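# Move the filter cartridge from the service panel into the tray

## Task

Pull the round filter cartridge out of the service panel and set it down on the tray's floor, either lying on its side or standing upright. At the moment of the final release the cartridge has to be above the tray, and the tray has to stay level on the table. Missing any one of these means failure. Anything that stays in place only because the robot is holding it does not count. Finish by opening the gripper and moving the arm away.

## Robot and tools

Robot: two arms, left_arm and right_arm, each ending in a parallel two-finger gripper. Their bases sit in the scene frame at left_arm (+0.025, +0.319, 0) m with quat_wxyz (+0.996, 0, 0, +0.089), and right_arm (-0.031, -0.311, 0) m with quat_wxyz (+0.997, 0, 0, +0.083). The names are labels only and say nothing about image sides.

Frame: a single shared scene frame, in metres. The origin is on the tabletop midway between the bases. +x runs out across the table, +y points toward left_arm, and +z points up. Quaternions are written w first. On each gripper the fingers extend along its local +z and close along its local y. The reported end_effector_position is the spot between the finger pads, roughly 1 cm short of the fingertips. Reported positions can be slightly wrong when the arm is stretched far. Arms usually settle a centimetre or more off the commanded pose, most often too low.

Command row: every command uses a row of 16 numbers, even when only one arm is meant to move. The first 8 belong to left_arm: x, y, z, qw, qx, qy, qz, opening. The next 8 are the same for right_arm. x, y, z and the quaternion are an absolute target pose for that gripper in the scene frame. They are not offsets. Opening runs from -1 (closed) to +1 (fully open, 0.094 m). To keep an arm still, resend the exact position and quaternion it reported in the last result before it was meant to stop moving, plus the opening it should keep. To keep a gripper's orientation fixed, send the same quaternion in every row, not the drifting one echoed back in results.

execute_actions(actions): actions is a list of up to 15 actions. Each action is a list of up to 15 rows, and each row lasts one control step of 1/30 s. If an action has fewer than 15 rows, its final row is held for the remaining steps. At each step the target is clipped to within 70 mm and 16 degrees of the gripper's measured pose. After that, damped inverse kinematics drives the joints, and position wins over orientation when both cannot be met. A far target therefore needs several actions. An action is refused for both arms if a target is more than 0.6 m from that gripper's current position along any of its own axes. If the first action fails this check, or any action is malformed, nothing in the call runs. An empty list just returns the current state and images.

move(target, speed, blocking): target is one 16-number row of absolute poses. Each gripper follows a straight line toward its pose, turns the shorter way, and both paths finish together within 0.5 to 10 s. If a path would take longer than 10 s, it stops short of its target. speed is in m/s, from 0.002 to 0.5 (default 0.25), and turning is capped at twice that value in rad/s. Openings are applied when the move starts. The motion does not avoid obstacles or the other arm, and it can overshoot the set speed, especially near full reach. Faster motion, or a target placed deeper past a contact, gives harder impacts and pressing. With blocking=false the result comes back after 0.5 s while motion continues. Until a result shows the move has finished, call wait or stop before sending anything else.

wait(seconds): 0 to 10. Lets the simulation run with the last commands held, and returns early if a running move finishes. stop(): brakes the current move, needs some stopping distance, and does not stop the fingers.

zoom_image(camera, region): camera is cam_high, cam_low, cam_left_wrist or cam_right_wrist, all 672x504. region is [x0, y0, x1, y1] in pixels from the top-left corner, at most 504 by 504. show_instructions() shows the reference pages. read_manual(section) returns the URDF licence text. finished_scene(scene) ends the current scene for good, so call it only after releasing the cartridge and moving clear.

Results: each result has a state line for both arms with position and quaternion, grip_measured (the finger opening on the command scale), Joint positions (the last one is the opening in metres), Hand target lines (where the controller is now heading), and camera images. Action calls also list step readings, where HELD marks steps that were held back. A move adds a move: line with how it ended (done, off_target, moving, held, fault), any limits (paced means the pose was clipped; held means a check blocked steps, after which the arm may jump fast), and each gripper's distance from its target. "pose unreachable" means the clearance check changed or blocked that arm's command. FAULT means the arm stopped. MOTOR HOT appears from 85 °C. At 100 °C an OVER-TEMPERATURE FAULT drops the arm and its load, and holding a load heats the motors.

Gripping: grip readings can be about 1 mm off on each gripper. To hold firmly, command roughly 0.03 below grip_measured, or less for a lighter grip. Pads push at around 50 to 62 N and can spike on first touch.

Joint ranges (rad): waist -2.880 to 2.880, shoulder 0 to 3.142, elbow 0 to 3.019, wrist pitch -1.693 to 1.571, wrist yaw -1.571 to 1.571, wrist roll -2.094 to 2.094.

Avoid: the arms touching or pushing each other, knocking anything off the table, tilting the tray, dropping or slamming the cartridge, and hard contacts. Loose objects can occasionally get a small outside push. The robot keeps holding its last command while you compose a reply.

Each tool is called after ">>>" by a JSON object that holds its "op" and its "data".

## Session

>>> {"op": "execute_actions", "data": {"actions": []}}

>>> {"op": "show_instructions", "data": {}}

Scene clock: 0.00 s.
left_arm: end_effector_position=(+0.5347, +0.4119, +0.4829) grip_measured=+1.000 end_effector_quat_wxyz=(+0.699, -0.061, +0.709, +0.068) | right_arm: end_effector_position=(+0.0235, -0.5541, +0.2481) grip_measured=+1.000 end_effector_quat_wxyz=(+0.539, +0.570, +0.615, -0.080)
Joint positions: left_arm=[ 0.003  1.043  1.028  0.002 -0.002  0.011  0.094] | right_arm=[-2.079  0.36   0.461 -0.805 -0.891  0.016  0.094]
Joint velocities: left_arm=[-0.015 -0.005 -0.007 -0.007 -0.037  0.007  0.   ] | right_arm=[-0.015 -0.015  0.007 -0.007  0.081 -0.007  0.   ]
Hand target (left_arm): +0.536, +0.412, +0.497; +0.707, -0.060, +0.701, +0.069
Hand target (right_arm): +0.023, -0.557, +0.265; +0.544, +0.561, +0.617, -0.094

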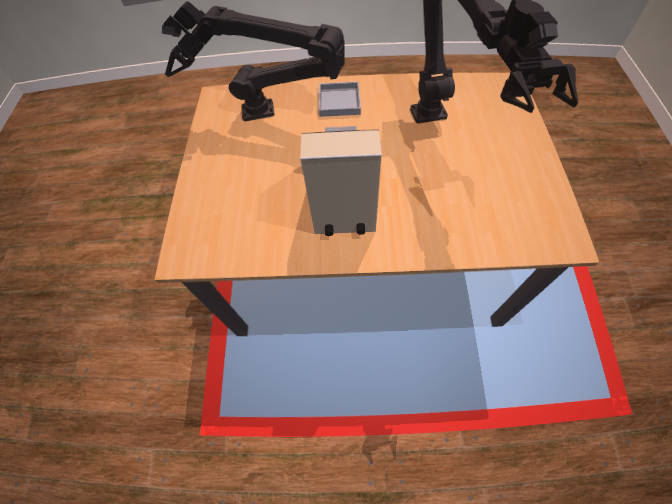

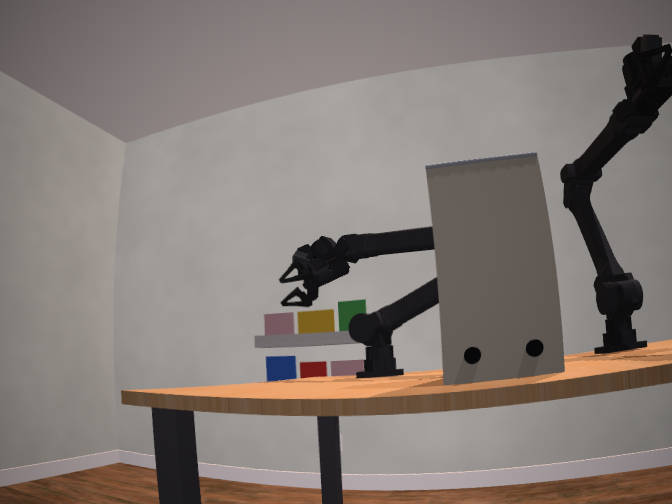

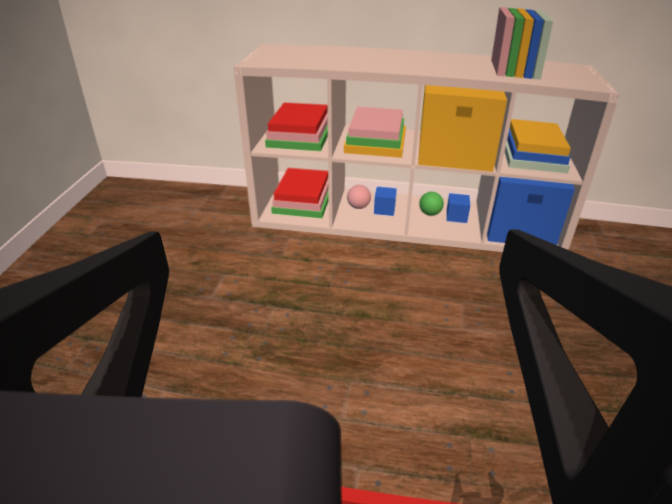

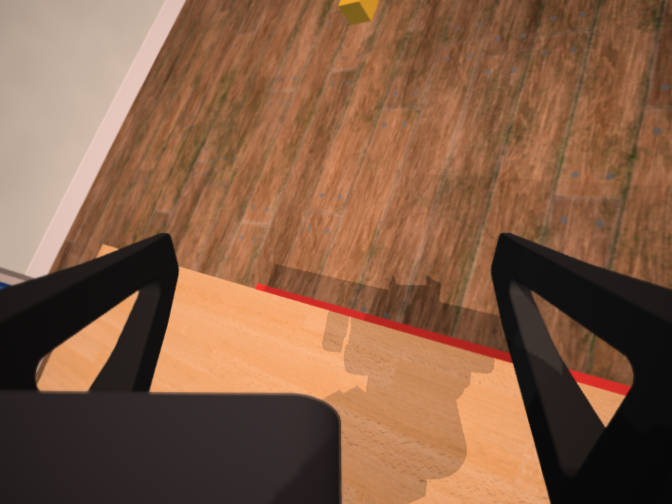

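Reference images for this scene: manual page 1, manual page 2, manual page 3, manual page 4, manual page 5, manual page 6, manual page 7.

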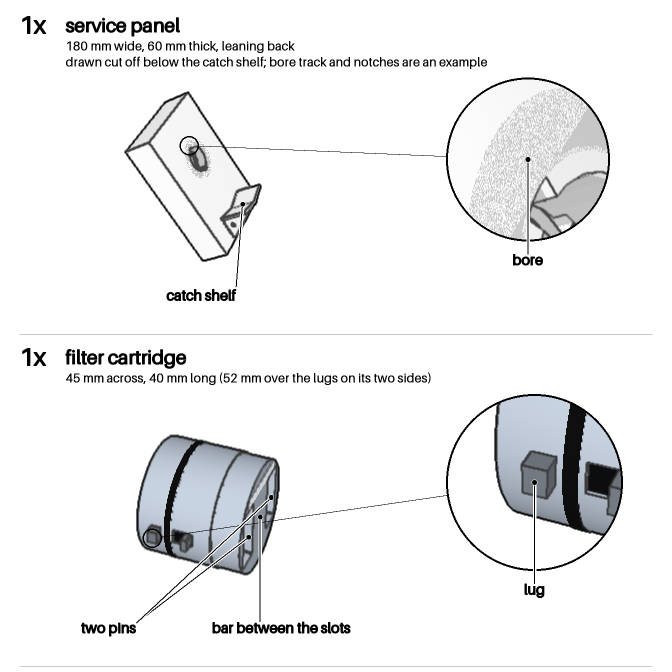

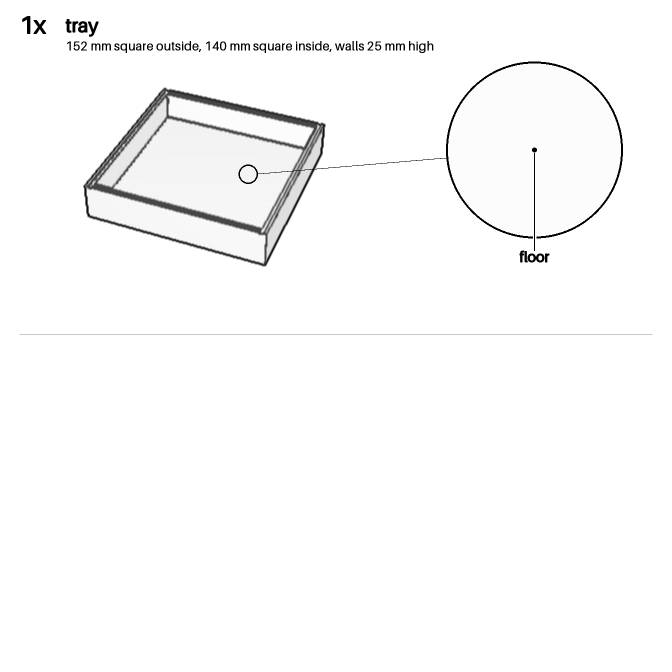

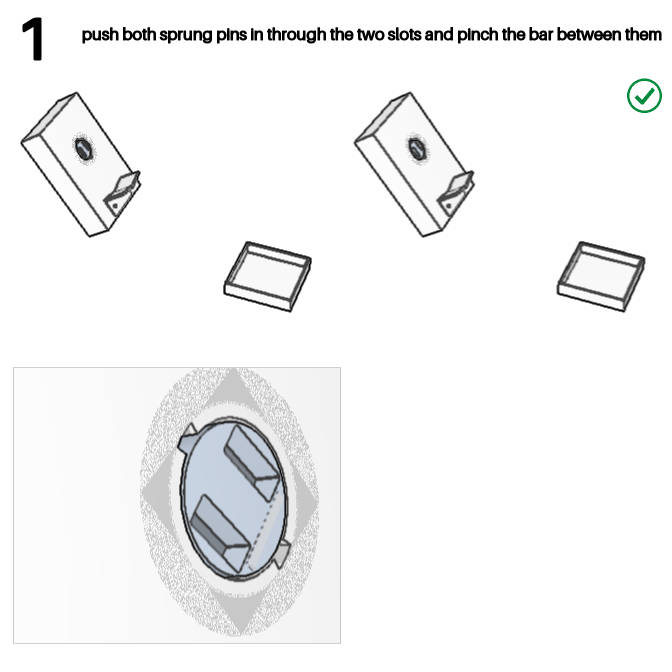

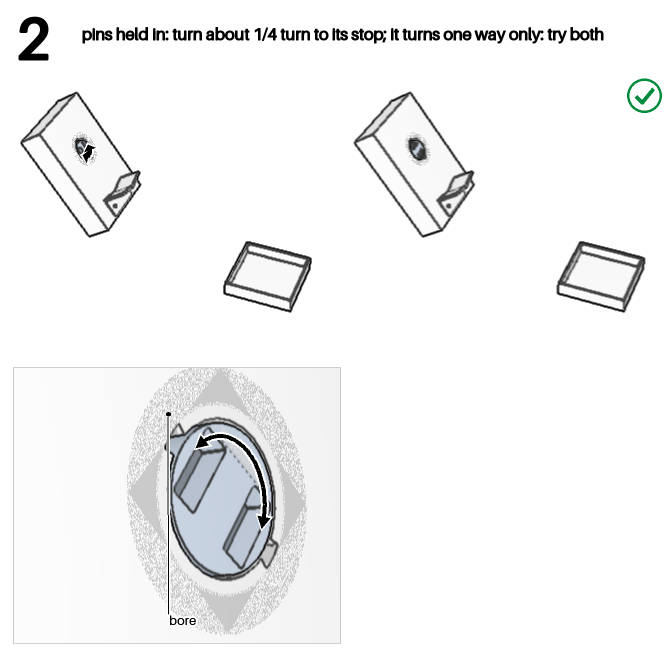

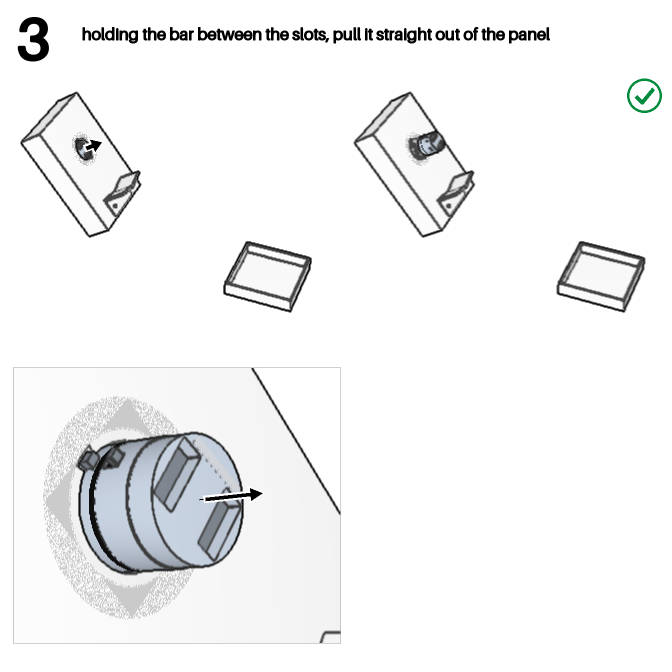

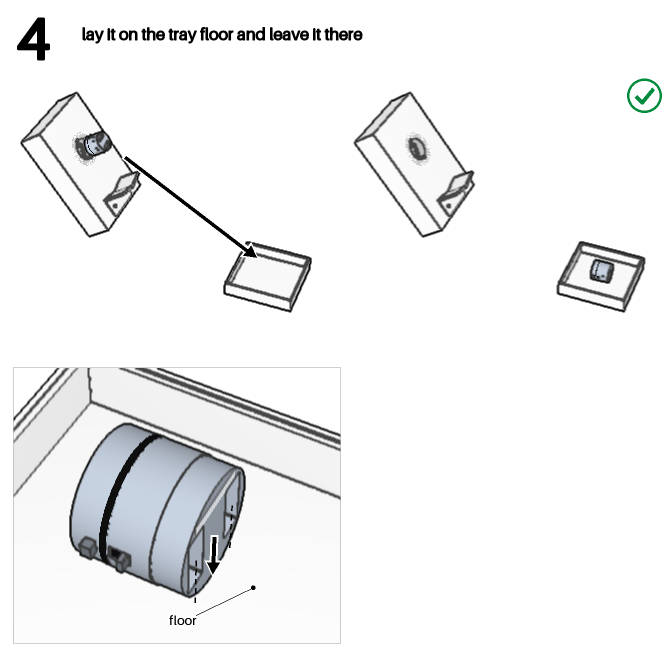

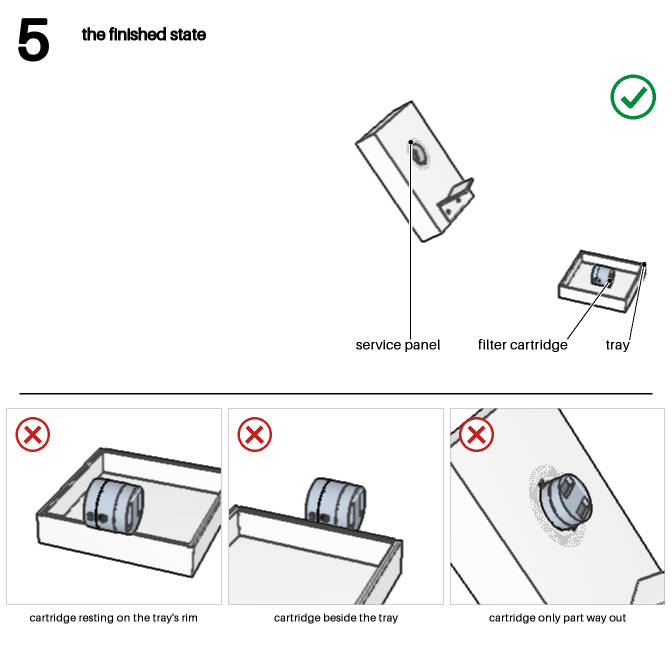

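>>> {"op": "move", "data": {"target": [0.536,0.412,0.497,0.707,-0.06,0.701,0.069,1,0.3,-0.42,0.38,0.415,0.16,0.89,-0.075,-0.575], "speed": 0.35}}

>>> {"op": "move", "data": {"target": [0.536,0.412,0.497,0.707,-0.06,0.701,0.069,1,0.325,0.01,0.345,0.409,-0.234,0.875,-0.109,-0.575], "speed": 0.35}}

Scene clock: 2.43 s.
left_arm: end_effector_position=(+0.5347, +0.4119, +0.4829) grip_measured=+1.000 end_effector_quat_wxyz=(+0.699, -0.061, +0.709, +0.068) | right_arm: end_effector_position=(+0.2968, -0.4191, +0.3473) grip_measured=-0.572 end_effector_quat_wxyz=(+0.394, +0.169, +0.901, -0.067)
Joint positions: left_arm=[ 0.003  1.043  1.028  0.002 -0.002  0.011  0.094] | right_arm=[-0.46   0.75   0.951 -0.95   0.043  0.058  0.02 ]
Joint velocities: left_arm=[-0.005 -0.005  0.002 -0.002 -0.007  0.007  0.   ] | right_arm=[-0.015 -0.005 -0.002 -0.022  0.037 -0.066  0.001]
Hand target (left_arm): +0.536, +0.412, +0.497; +0.707, -0.060, +0.701, +0.069
Hand target (right_arm): +0.300, -0.420, +0.379; +0.417, +0.161, +0.891, -0.074
Off the commanded pose (left_arm): 0.014 m, 1 deg.
Off the commanded pose (right_arm): 0.033 m, 3 deg.
move: off_target (left_arm, right_arm)

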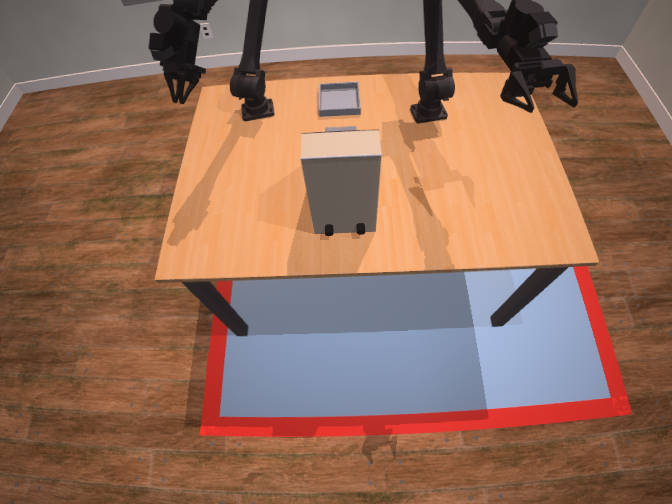

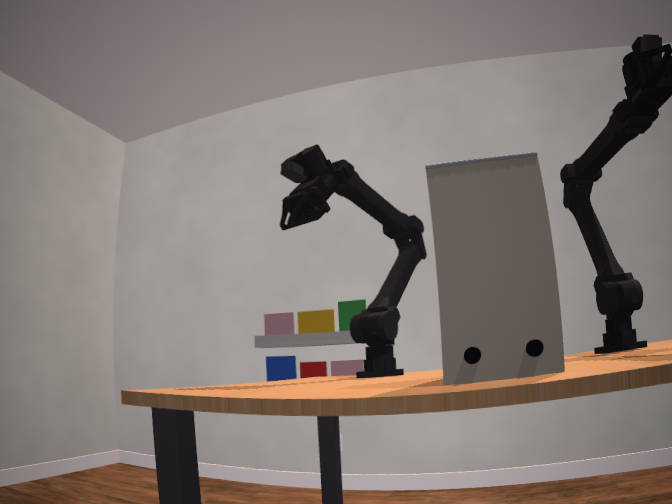

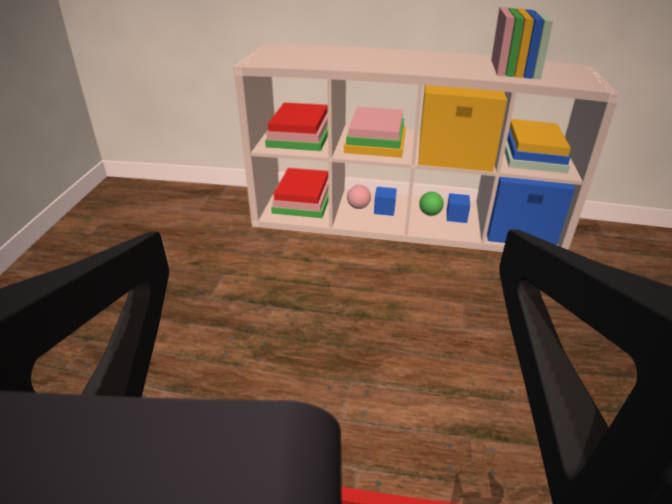

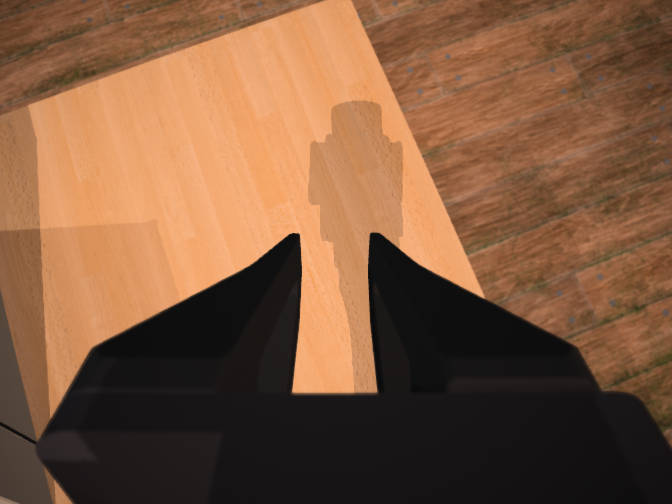

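Scene clock: 4.13 s.
left_arm: end_effector_position=(+0.5347, +0.4119, +0.4829) grip_measured=+1.000 end_effector_quat_wxyz=(+0.699, -0.061, +0.709, +0.068) | right_arm: end_effector_position=(+0.3173, +0.0029, +0.3127) grip_measured=-0.572 end_effector_quat_wxyz=(+0.387, -0.242, +0.882, -0.122)
Joint positions: left_arm=[ 0.003  1.043  1.028  0.002 -0.002  0.011  0.094] | right_arm=[ 0.799  1.256  1.204 -0.983  0.675  0.238  0.02 ]
Joint velocities: left_arm=[-0.015 -0.005  0.007 -0.002  0.007 -0.022  0.   ] | right_arm=[ 0.005 -0.005  0.017  0.017  0.007  0.007  0.001]
Hand target (left_arm): +0.536, +0.412, +0.497; +0.707, -0.060, +0.701, +0.069
Hand target (right_arm): +0.325, +0.010, +0.344; +0.409, -0.233, +0.876, -0.108
Off the commanded pose (left_arm): 0.014 m, 1 deg.
Off the commanded pose (right_arm): 0.034 m, 3 deg.
move: off_target (left_arm, right_arm)

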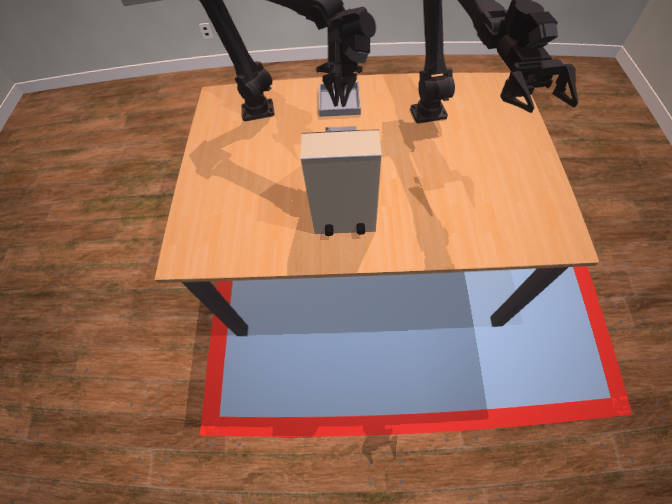

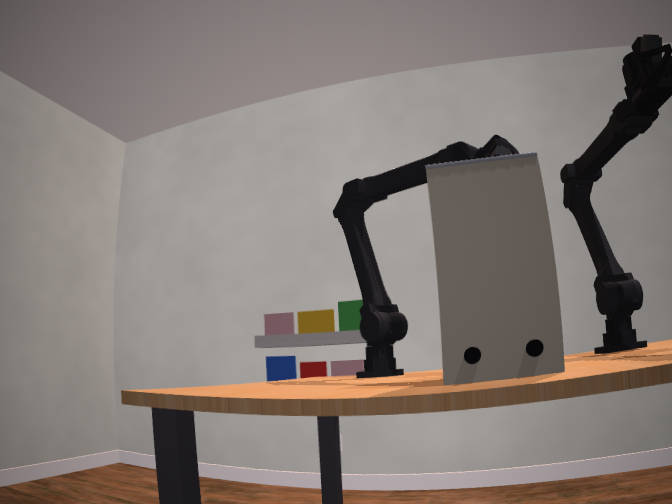

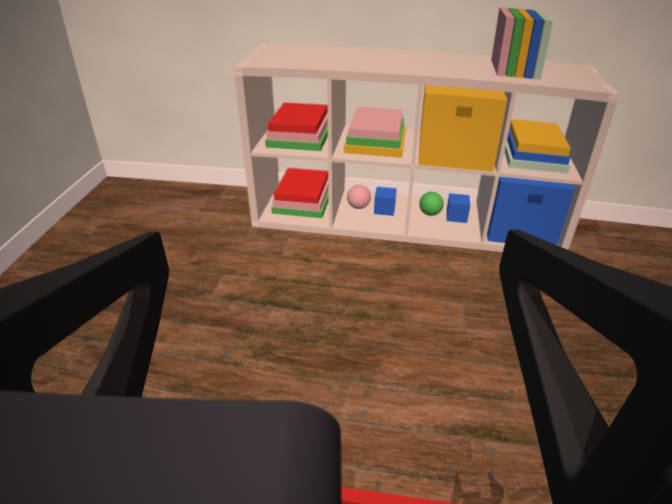

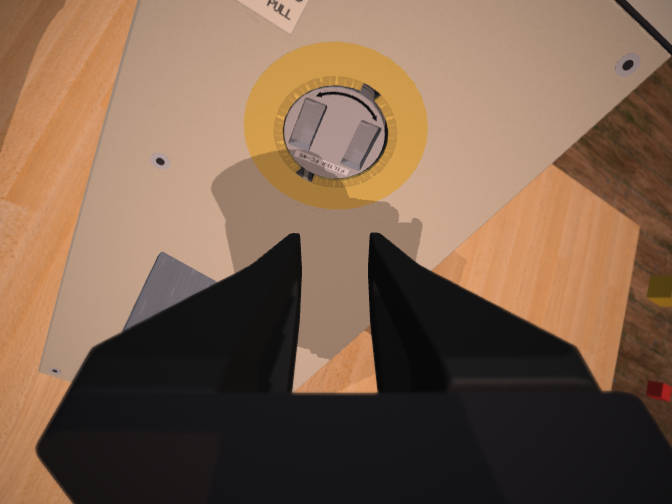

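>>> {"op": "move", "data": {"target": [0.536,0.412,0.497,0.707,-0.06,0.701,0.069,1,0.3625,0.004,0.277,0.422,-0.063,0.904,-0.03,-0.575], "speed": 0.15}}

Scene clock: 6.47 s.
left_arm: end_effector_position=(+0.5347, +0.4119, +0.4829) grip_measured=+1.000 end_effector_quat_wxyz=(+0.699, -0.061, +0.709, +0.068) | right_arm: end_effector_position=(+0.3580, +0.0024, +0.2847) grip_measured=-0.572 end_effector_quat_wxyz=(+0.425, -0.072, +0.902, -0.032)
Joint positions: left_arm=[ 0.003  1.043  1.028  0.002 -0.002  0.011  0.094] | right_arm=[ 0.719  1.292  1.133 -0.757  0.637  0.503  0.02 ]
Joint velocities: left_arm=[-0.005 -0.005 -0.002 -0.007  0.007  0.007  0.   ] | right_arm=[-0.005 -0.005 -0.017 -0.007 -0.066 -0.051 -0.   ]
Hand target (left_arm): +0.536, +0.412, +0.497; +0.707, -0.060, +0.701, +0.069
Hand target (right_arm): +0.363, +0.004, +0.277; +0.422, -0.063, +0.904, -0.030
Off the commanded pose (left_arm): 0.014 m, 1 deg.
Off the commanded pose (right_arm): 0.009 m, 1 deg.
move: off_target (left_arm)

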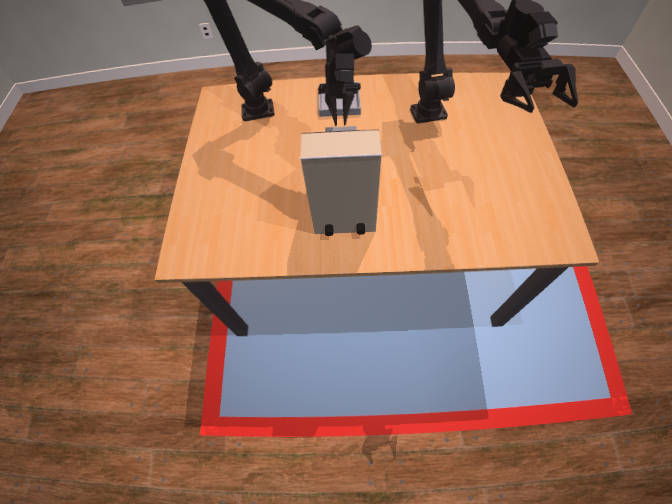

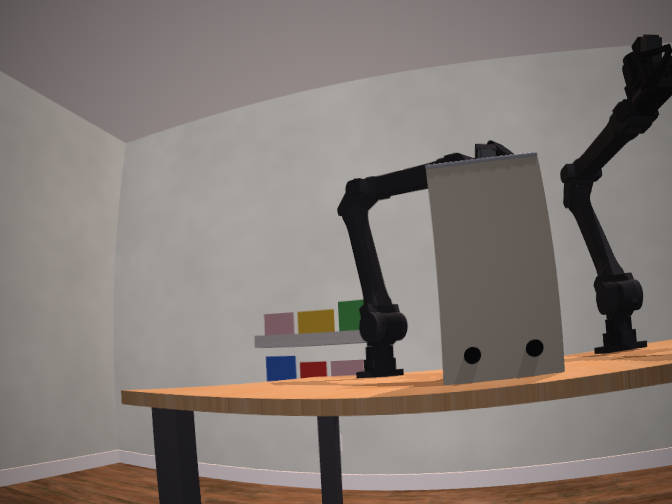

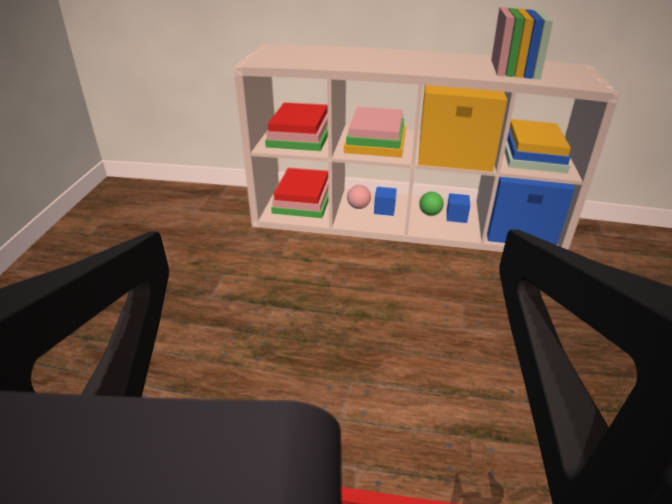

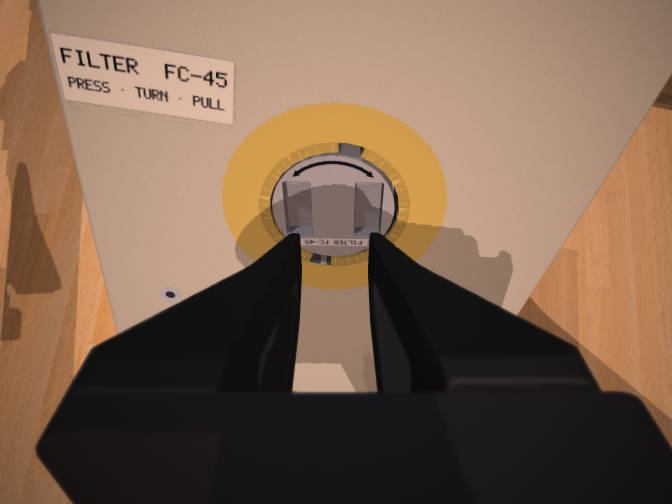

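>>> {"op": "execute_actions", "data": {"actions": [[[0.536,0.412,0.497,0.707,-0.06,0.701,0.069,1,0.37,0.0045,0.268,0.42,-0.063,0.905,-0.03,-0.59]],[[0.536,0.412,0.497,0.707,-0.06,0.701,0.069,1,0.378,0.0045,0.26,0.42,-0.063,0.905,-0.03,-0.59]]]}}

Scene clock: 7.83 s.
left_arm: end_effector_position=(+0.5347, +0.4119, +0.4829) grip_measured=+1.000 end_effector_quat_wxyz=(+0.699, -0.061, +0.709, +0.068) | right_arm: end_effector_position=(+0.3735, +0.0029, +0.2675) grip_measured=-0.587 end_effector_quat_wxyz=(+0.422, -0.059, +0.904, -0.027)
Joint positions: left_arm=[ 0.003  1.043  1.028  0.002 -0.002  0.011  0.094] | right_arm=[ 0.69   1.328  1.121 -0.699  0.616  0.506  0.019]
Joint velocities: left_arm=[-0.005 -0.005 -0.012 -0.002 -0.022  0.037  0.   ] | right_arm=[-0.005 -0.024 -0.012 -0.002  0.081 -0.051  0.001]
Hand target (left_arm): +0.536, +0.412, +0.497; +0.707, -0.060, +0.701, +0.069
Hand target (right_arm): +0.378, +0.004, +0.260; +0.420, -0.063, +0.905, -0.030
Off the commanded pose (left_arm): 0.014 m, 1 deg.
Off the commanded pose (right_arm): 0.009 m, 1 deg.
Step readings (end_effector_position; steps 1 to 15: 1st action; 16 to 30: 2nd action):
0: left_arm (+0.5347, +0.4119, +0.4829) | right_arm (+0.3580, +0.0024, +0.2847)
1: left_arm (+0.5347, +0.4119, +0.4829) | right_arm (+0.3583, +0.0032, +0.2841)
2: left_arm (+0.5347, +0.4119, +0.4829) | right_arm (+0.3594, +0.0040, +0.2837)
4: left_arm (+0.5347, +0.4119, +0.4829) | right_arm (+0.3625, +0.0039, +0.2817)
8: left_arm (+0.5347, +0.4119, +0.4829) | right_arm (+0.3655, +0.0029, +0.2762)
15: left_arm (+0.5347, +0.4119, +0.4829) | right_arm (+0.3656, +0.0028, +0.2742)
16: left_arm (+0.5347, +0.4119, +0.4829) | right_arm (+0.3660, +0.0036, +0.2738)
17: left_arm (+0.5347, +0.4119, +0.4829) | right_arm (+0.3674, +0.0043, +0.2739)
19: left_arm (+0.5347, +0.4119, +0.4829) | right_arm (+0.3705, +0.0042, +0.2727)
23: left_arm (+0.5347, +0.4119, +0.4829) | right_arm (+0.3735, +0.0028, +0.2689)
30: end_effector_position above

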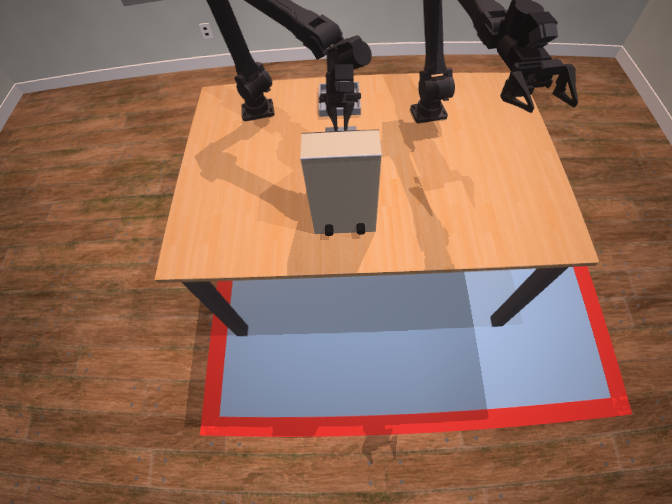

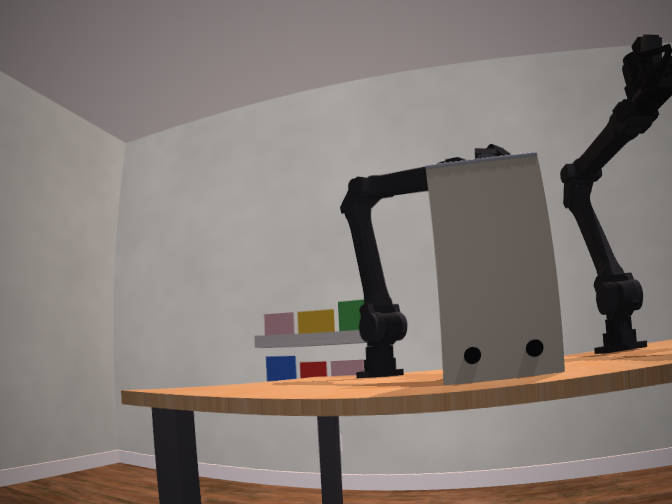

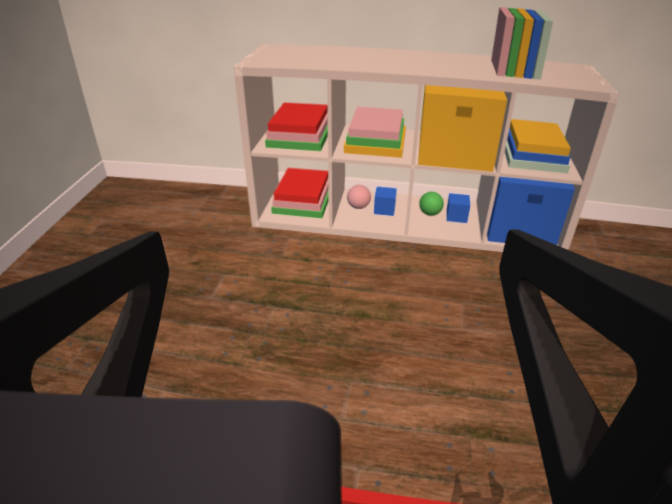

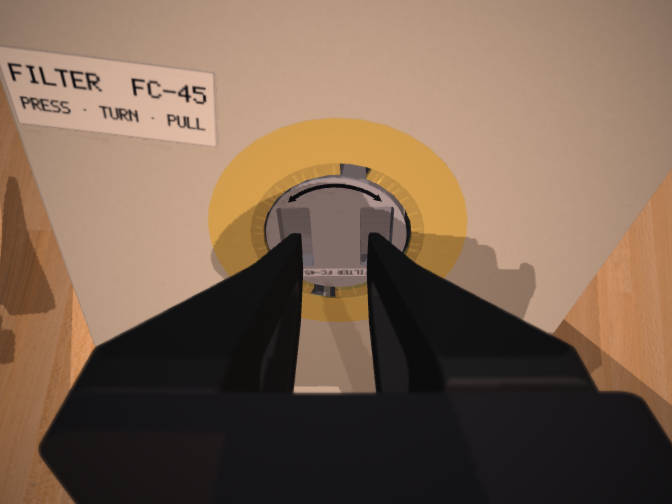

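>>> {"op": "execute_actions", "data": {"actions": [[[0.536,0.412,0.497,0.707,-0.06,0.701,0.069,1,0.3825,0.004,0.2565,0.42,-0.07,0.905,-0.033,-0.59]],[[0.536,0.412,0.497,0.707,-0.06,0.701,0.069,1,0.387,0.004,0.252,0.42,-0.07,0.905,-0.033,-0.59]],[[0.536,0.412,0.497,0.707,-0.06,0.701,0.069,1,0.391,0.002,0.242,0.415,-0.073,0.906,-0.037,-0.59]],[[0.536,0.412,0.497,0.707,-0.06,0.701,0.069,1,0.395,-0.002,0.228,0.407,-0.077,0.909,-0.043,-0.6]]]}}

Scene clock: 10.17 s.
left_arm: end_effector_position=(+0.5347, +0.4119, +0.4829) grip_measured=+1.000 end_effector_quat_wxyz=(+0.699, -0.061, +0.709, +0.068) | right_arm: end_effector_position=(+0.3862, +0.0027, +0.2542) grip_measured=-0.597 end_effector_quat_wxyz=(+0.422, -0.072, +0.903, -0.026)
Joint positions: left_arm=[ 0.003  1.043  1.028  0.002 -0.002  0.011  0.094] | right_arm=[ 0.664  1.351  1.105 -0.637  0.591  0.455  0.019]
Joint velocities: left_arm=[-0.005  0.005  0.012 -0.002  0.007  0.022  0.   ] | right_arm=[-0.015  0.005 -0.012  0.007 -0.081 -0.051 -0.   ]
Hand target (left_arm): +0.536, +0.412, +0.497; +0.707, -0.060, +0.701, +0.069
Hand target (right_arm): +0.394, -0.003, +0.228; +0.407, -0.077, +0.909, -0.043
Off the commanded pose (left_arm): 0.014 m, 1 deg.
Off the commanded pose (right_arm): 0.028 m, 3 deg.
Step readings (end_effector_position; steps 1 to 15: 1st action; 16 to 30: 2nd action; 31 to 45: 3rd action; 46 to 60: 4th action):
0: left_arm (+0.5347, +0.4119, +0.4829) | right_arm (+0.3735, +0.0029, +0.2675)
1: left_arm (+0.5347, +0.4119, +0.4829) | right_arm (+0.3738, +0.0034, +0.2674)
2: left_arm (+0.5347, +0.4119, +0.4829) | right_arm (+0.3745, +0.0038, +0.2676)
4: left_arm (+0.5347, +0.4119, +0.4829) | right_arm (+0.3761, +0.0038, +0.2674)
8: left_arm (+0.5347, +0.4119, +0.4829) | right_arm (+0.3777, +0.0030, +0.2663)
15: left_arm (+0.5347, +0.4119, +0.4829) | right_arm (+0.3778, +0.0031, +0.2661)
16: left_arm (+0.5347, +0.4119, +0.4829) | right_arm (+0.3781, +0.0036, +0.2657)
17: left_arm (+0.5347, +0.4119, +0.4829) | right_arm (+0.3789, +0.0040, +0.2658)
19: left_arm (+0.5347, +0.4119, +0.4829) | right_arm (+0.3805, +0.0039, +0.2647)
23: left_arm (+0.5347, +0.4119, +0.4829) | right_arm (+0.3821, +0.0031, +0.2613)
30: left_arm (+0.5347, +0.4119, +0.4829) | right_arm (+0.3822, +0.0030, +0.2601)
31: left_arm (+0.5347, +0.4119, +0.4829) | right_arm (+0.3823, +0.0035, +0.2593)
32: left_arm (+0.5347, +0.4119, +0.4829) | right_arm (+0.3830, +0.0036, +0.2588)
34: left_arm (+0.5347, +0.4119, +0.4829) | right_arm (+0.3843, +0.0027, +0.2564)
38: left_arm (+0.5347, +0.4119, +0.4829) | right_arm (+0.3847, +0.0026, +0.2558)
45: left_arm (+0.5347, +0.4119, +0.4829) | right_arm (+0.3847, +0.0026, +0.2558)
46: left_arm (+0.5347, +0.4119, +0.4829) | right_arm (+0.3848, +0.0027, +0.2551)
47: left_arm (+0.5347, +0.4119, +0.4829) | right_arm (+0.3852, +0.0028, +0.2547)
49: left_arm (+0.5347, +0.4119, +0.4829) | right_arm (+0.3860, +0.0029, +0.2544)
53: left_arm (+0.5347, +0.4119, +0.4829) | right_arm (+0.3860, +0.0029, +0.2542)
60: end_effector_position above

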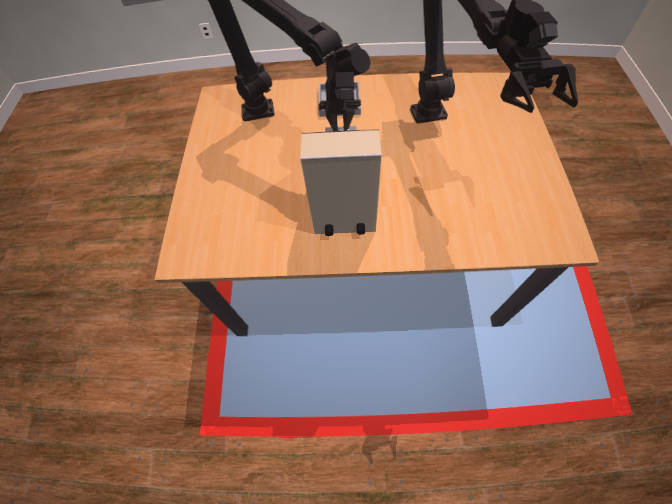

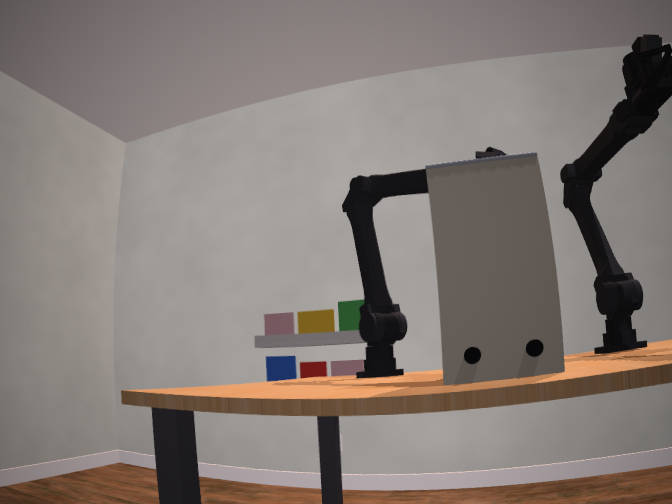

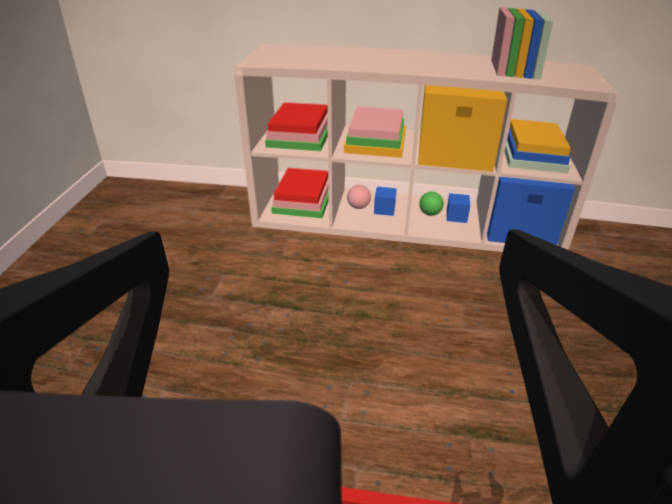

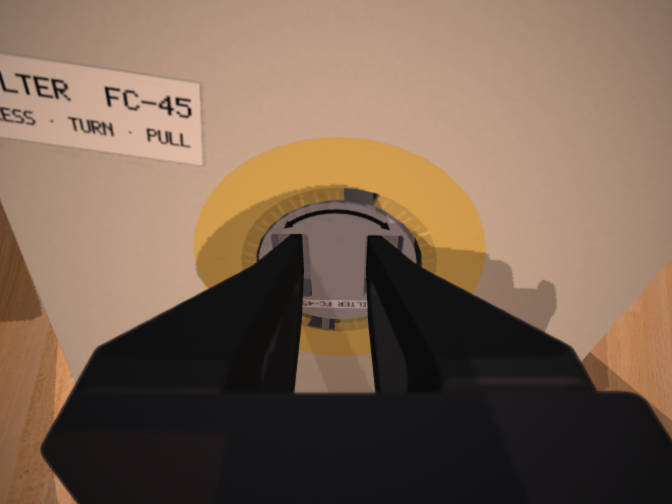

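Press a bit more, grip, test CCW (φ=-22).

>>> {"op": "execute_actions", "data": {"actions": [[[0.536,0.412,0.497,0.707,-0.06,0.701,0.069,1,0.4,-0.005,0.22,0.403,-0.077,0.911,-0.043,-0.62]],[[0.536,0.412,0.497,0.707,-0.06,0.701,0.069,1,0.4,-0.005,0.22,0.403,-0.077,0.911,-0.043,-0.74]],[[0.536,0.412,0.497,0.707,-0.06,0.701,0.069,1,0.391,0.002,0.242,0.413,-0.173,0.89,-0.081,-0.74]]]}}

Scene clock: 12.07 s.
left_arm: end_effector_position=(+0.5347, +0.4119, +0.4829) grip_measured=+1.000 end_effector_quat_wxyz=(+0.699, -0.061, +0.709, +0.068) | right_arm: end_effector_position=(+0.3869, +0.0018, +0.2537) grip_measured=-0.704 end_effector_quat_wxyz=(+0.420, -0.162, +0.890, -0.069)
Joint positions: left_arm=[ 0.003  1.043  1.028  0.002 -0.002  0.011  0.094] | right_arm=[ 0.662  1.35   1.1   -0.627  0.593  0.249  0.014]
Joint velocities: left_arm=[-0.005  0.005  0.007  0.007 -0.037 -0.037  0.   ] | right_arm=[-0.005 -0.005 -0.012 -0.007  0.095 -0.095 -0.001]
Hand target (left_arm): +0.536, +0.412, +0.497; +0.707, -0.060, +0.701, +0.069
Hand target (right_arm): +0.391, +0.002, +0.242; +0.413, -0.173, +0.890, -0.081
Off the commanded pose (left_arm): 0.014 m, 1 deg.
Off the commanded pose (right_arm): 0.012 m, 2 deg.
Step readings (end_effector_position; steps 1 to 15: 1st action; 16 to 30: 2nd action; 31 to 45: 3rd action):
0: left_arm (+0.5347, +0.4119, +0.4829) | right_arm (+0.3862, +0.0027, +0.2542)
1: left_arm (+0.5347, +0.4119, +0.4829) | right_arm (+0.3863, +0.0030, +0.2536)
2: left_arm (+0.5347, +0.4119, +0.4829) | right_arm (+0.3868, +0.0030, +0.2529)
4: left_arm (+0.5347, +0.4119, +0.4829) | right_arm (+0.3873, +0.0030, +0.2527)
8: left_arm (+0.5347, +0.4119, +0.4829) | right_arm (+0.3873, +0.0030, +0.2527)
15: left_arm (+0.5347, +0.4119, +0.4829) | right_arm (+0.3873, +0.0030, +0.2527)
16: left_arm (+0.5347, +0.4119, +0.4829) | right_arm (+0.3876, +0.0023, +0.2528)
17: left_arm (+0.5347, +0.4119, +0.4829) | right_arm (+0.3876, +0.0019, +0.2524)
19: left_arm (+0.5347, +0.4119, +0.4829) | right_arm (+0.3876, +0.0019, +0.2524)
23: left_arm (+0.5347, +0.4119, +0.4829) | right_arm (+0.3876, +0.0019, +0.2524)
30: left_arm (+0.5347, +0.4119, +0.4829) | right_arm (+0.3876, +0.0019, +0.2524)
31: left_arm (+0.5347, +0.4119, +0.4829) | right_arm (+0.3873, +0.0017, +0.2532)
32: left_arm (+0.5347, +0.4119, +0.4829) | right_arm (+0.3870, +0.0018, +0.2536)
34: left_arm (+0.5347, +0.4119, +0.4829) | right_arm (+0.3869, +0.0018, +0.2537)
38: left_arm (+0.5347, +0.4119, +0.4829) | right_arm (+0.3869, +0.0018, +0.2537)
45: end_effector_position above

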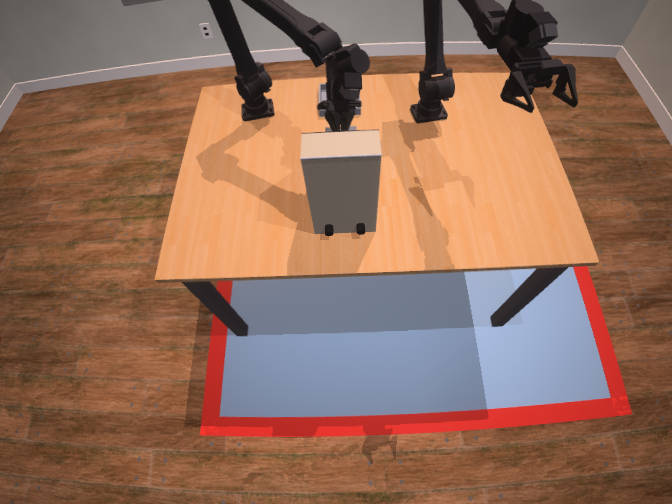

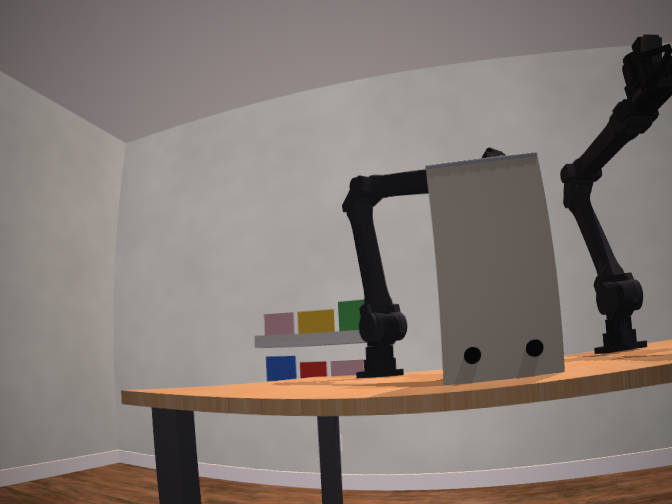

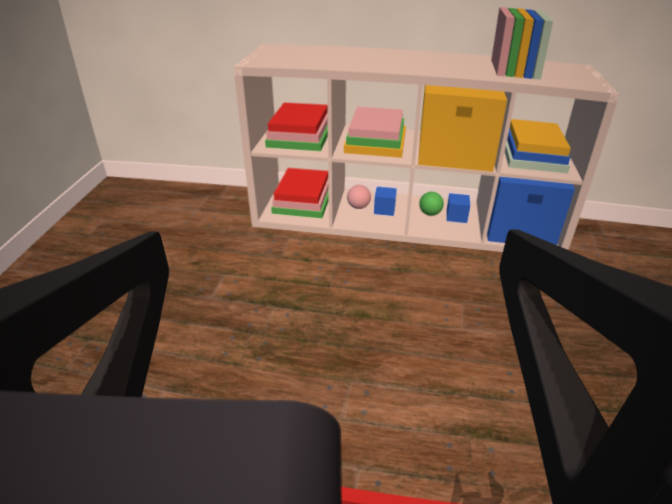

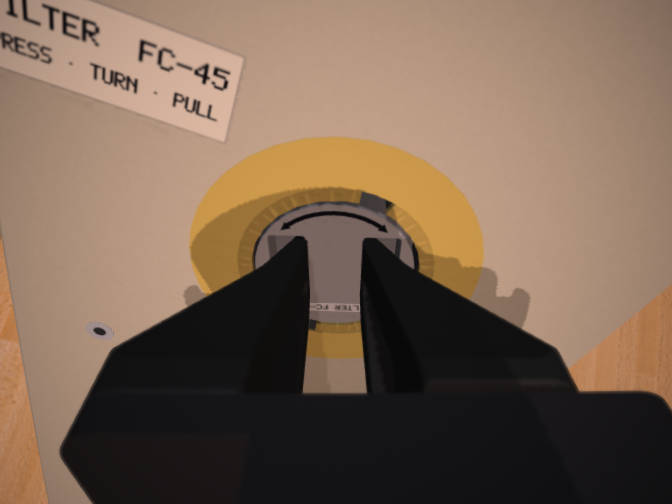

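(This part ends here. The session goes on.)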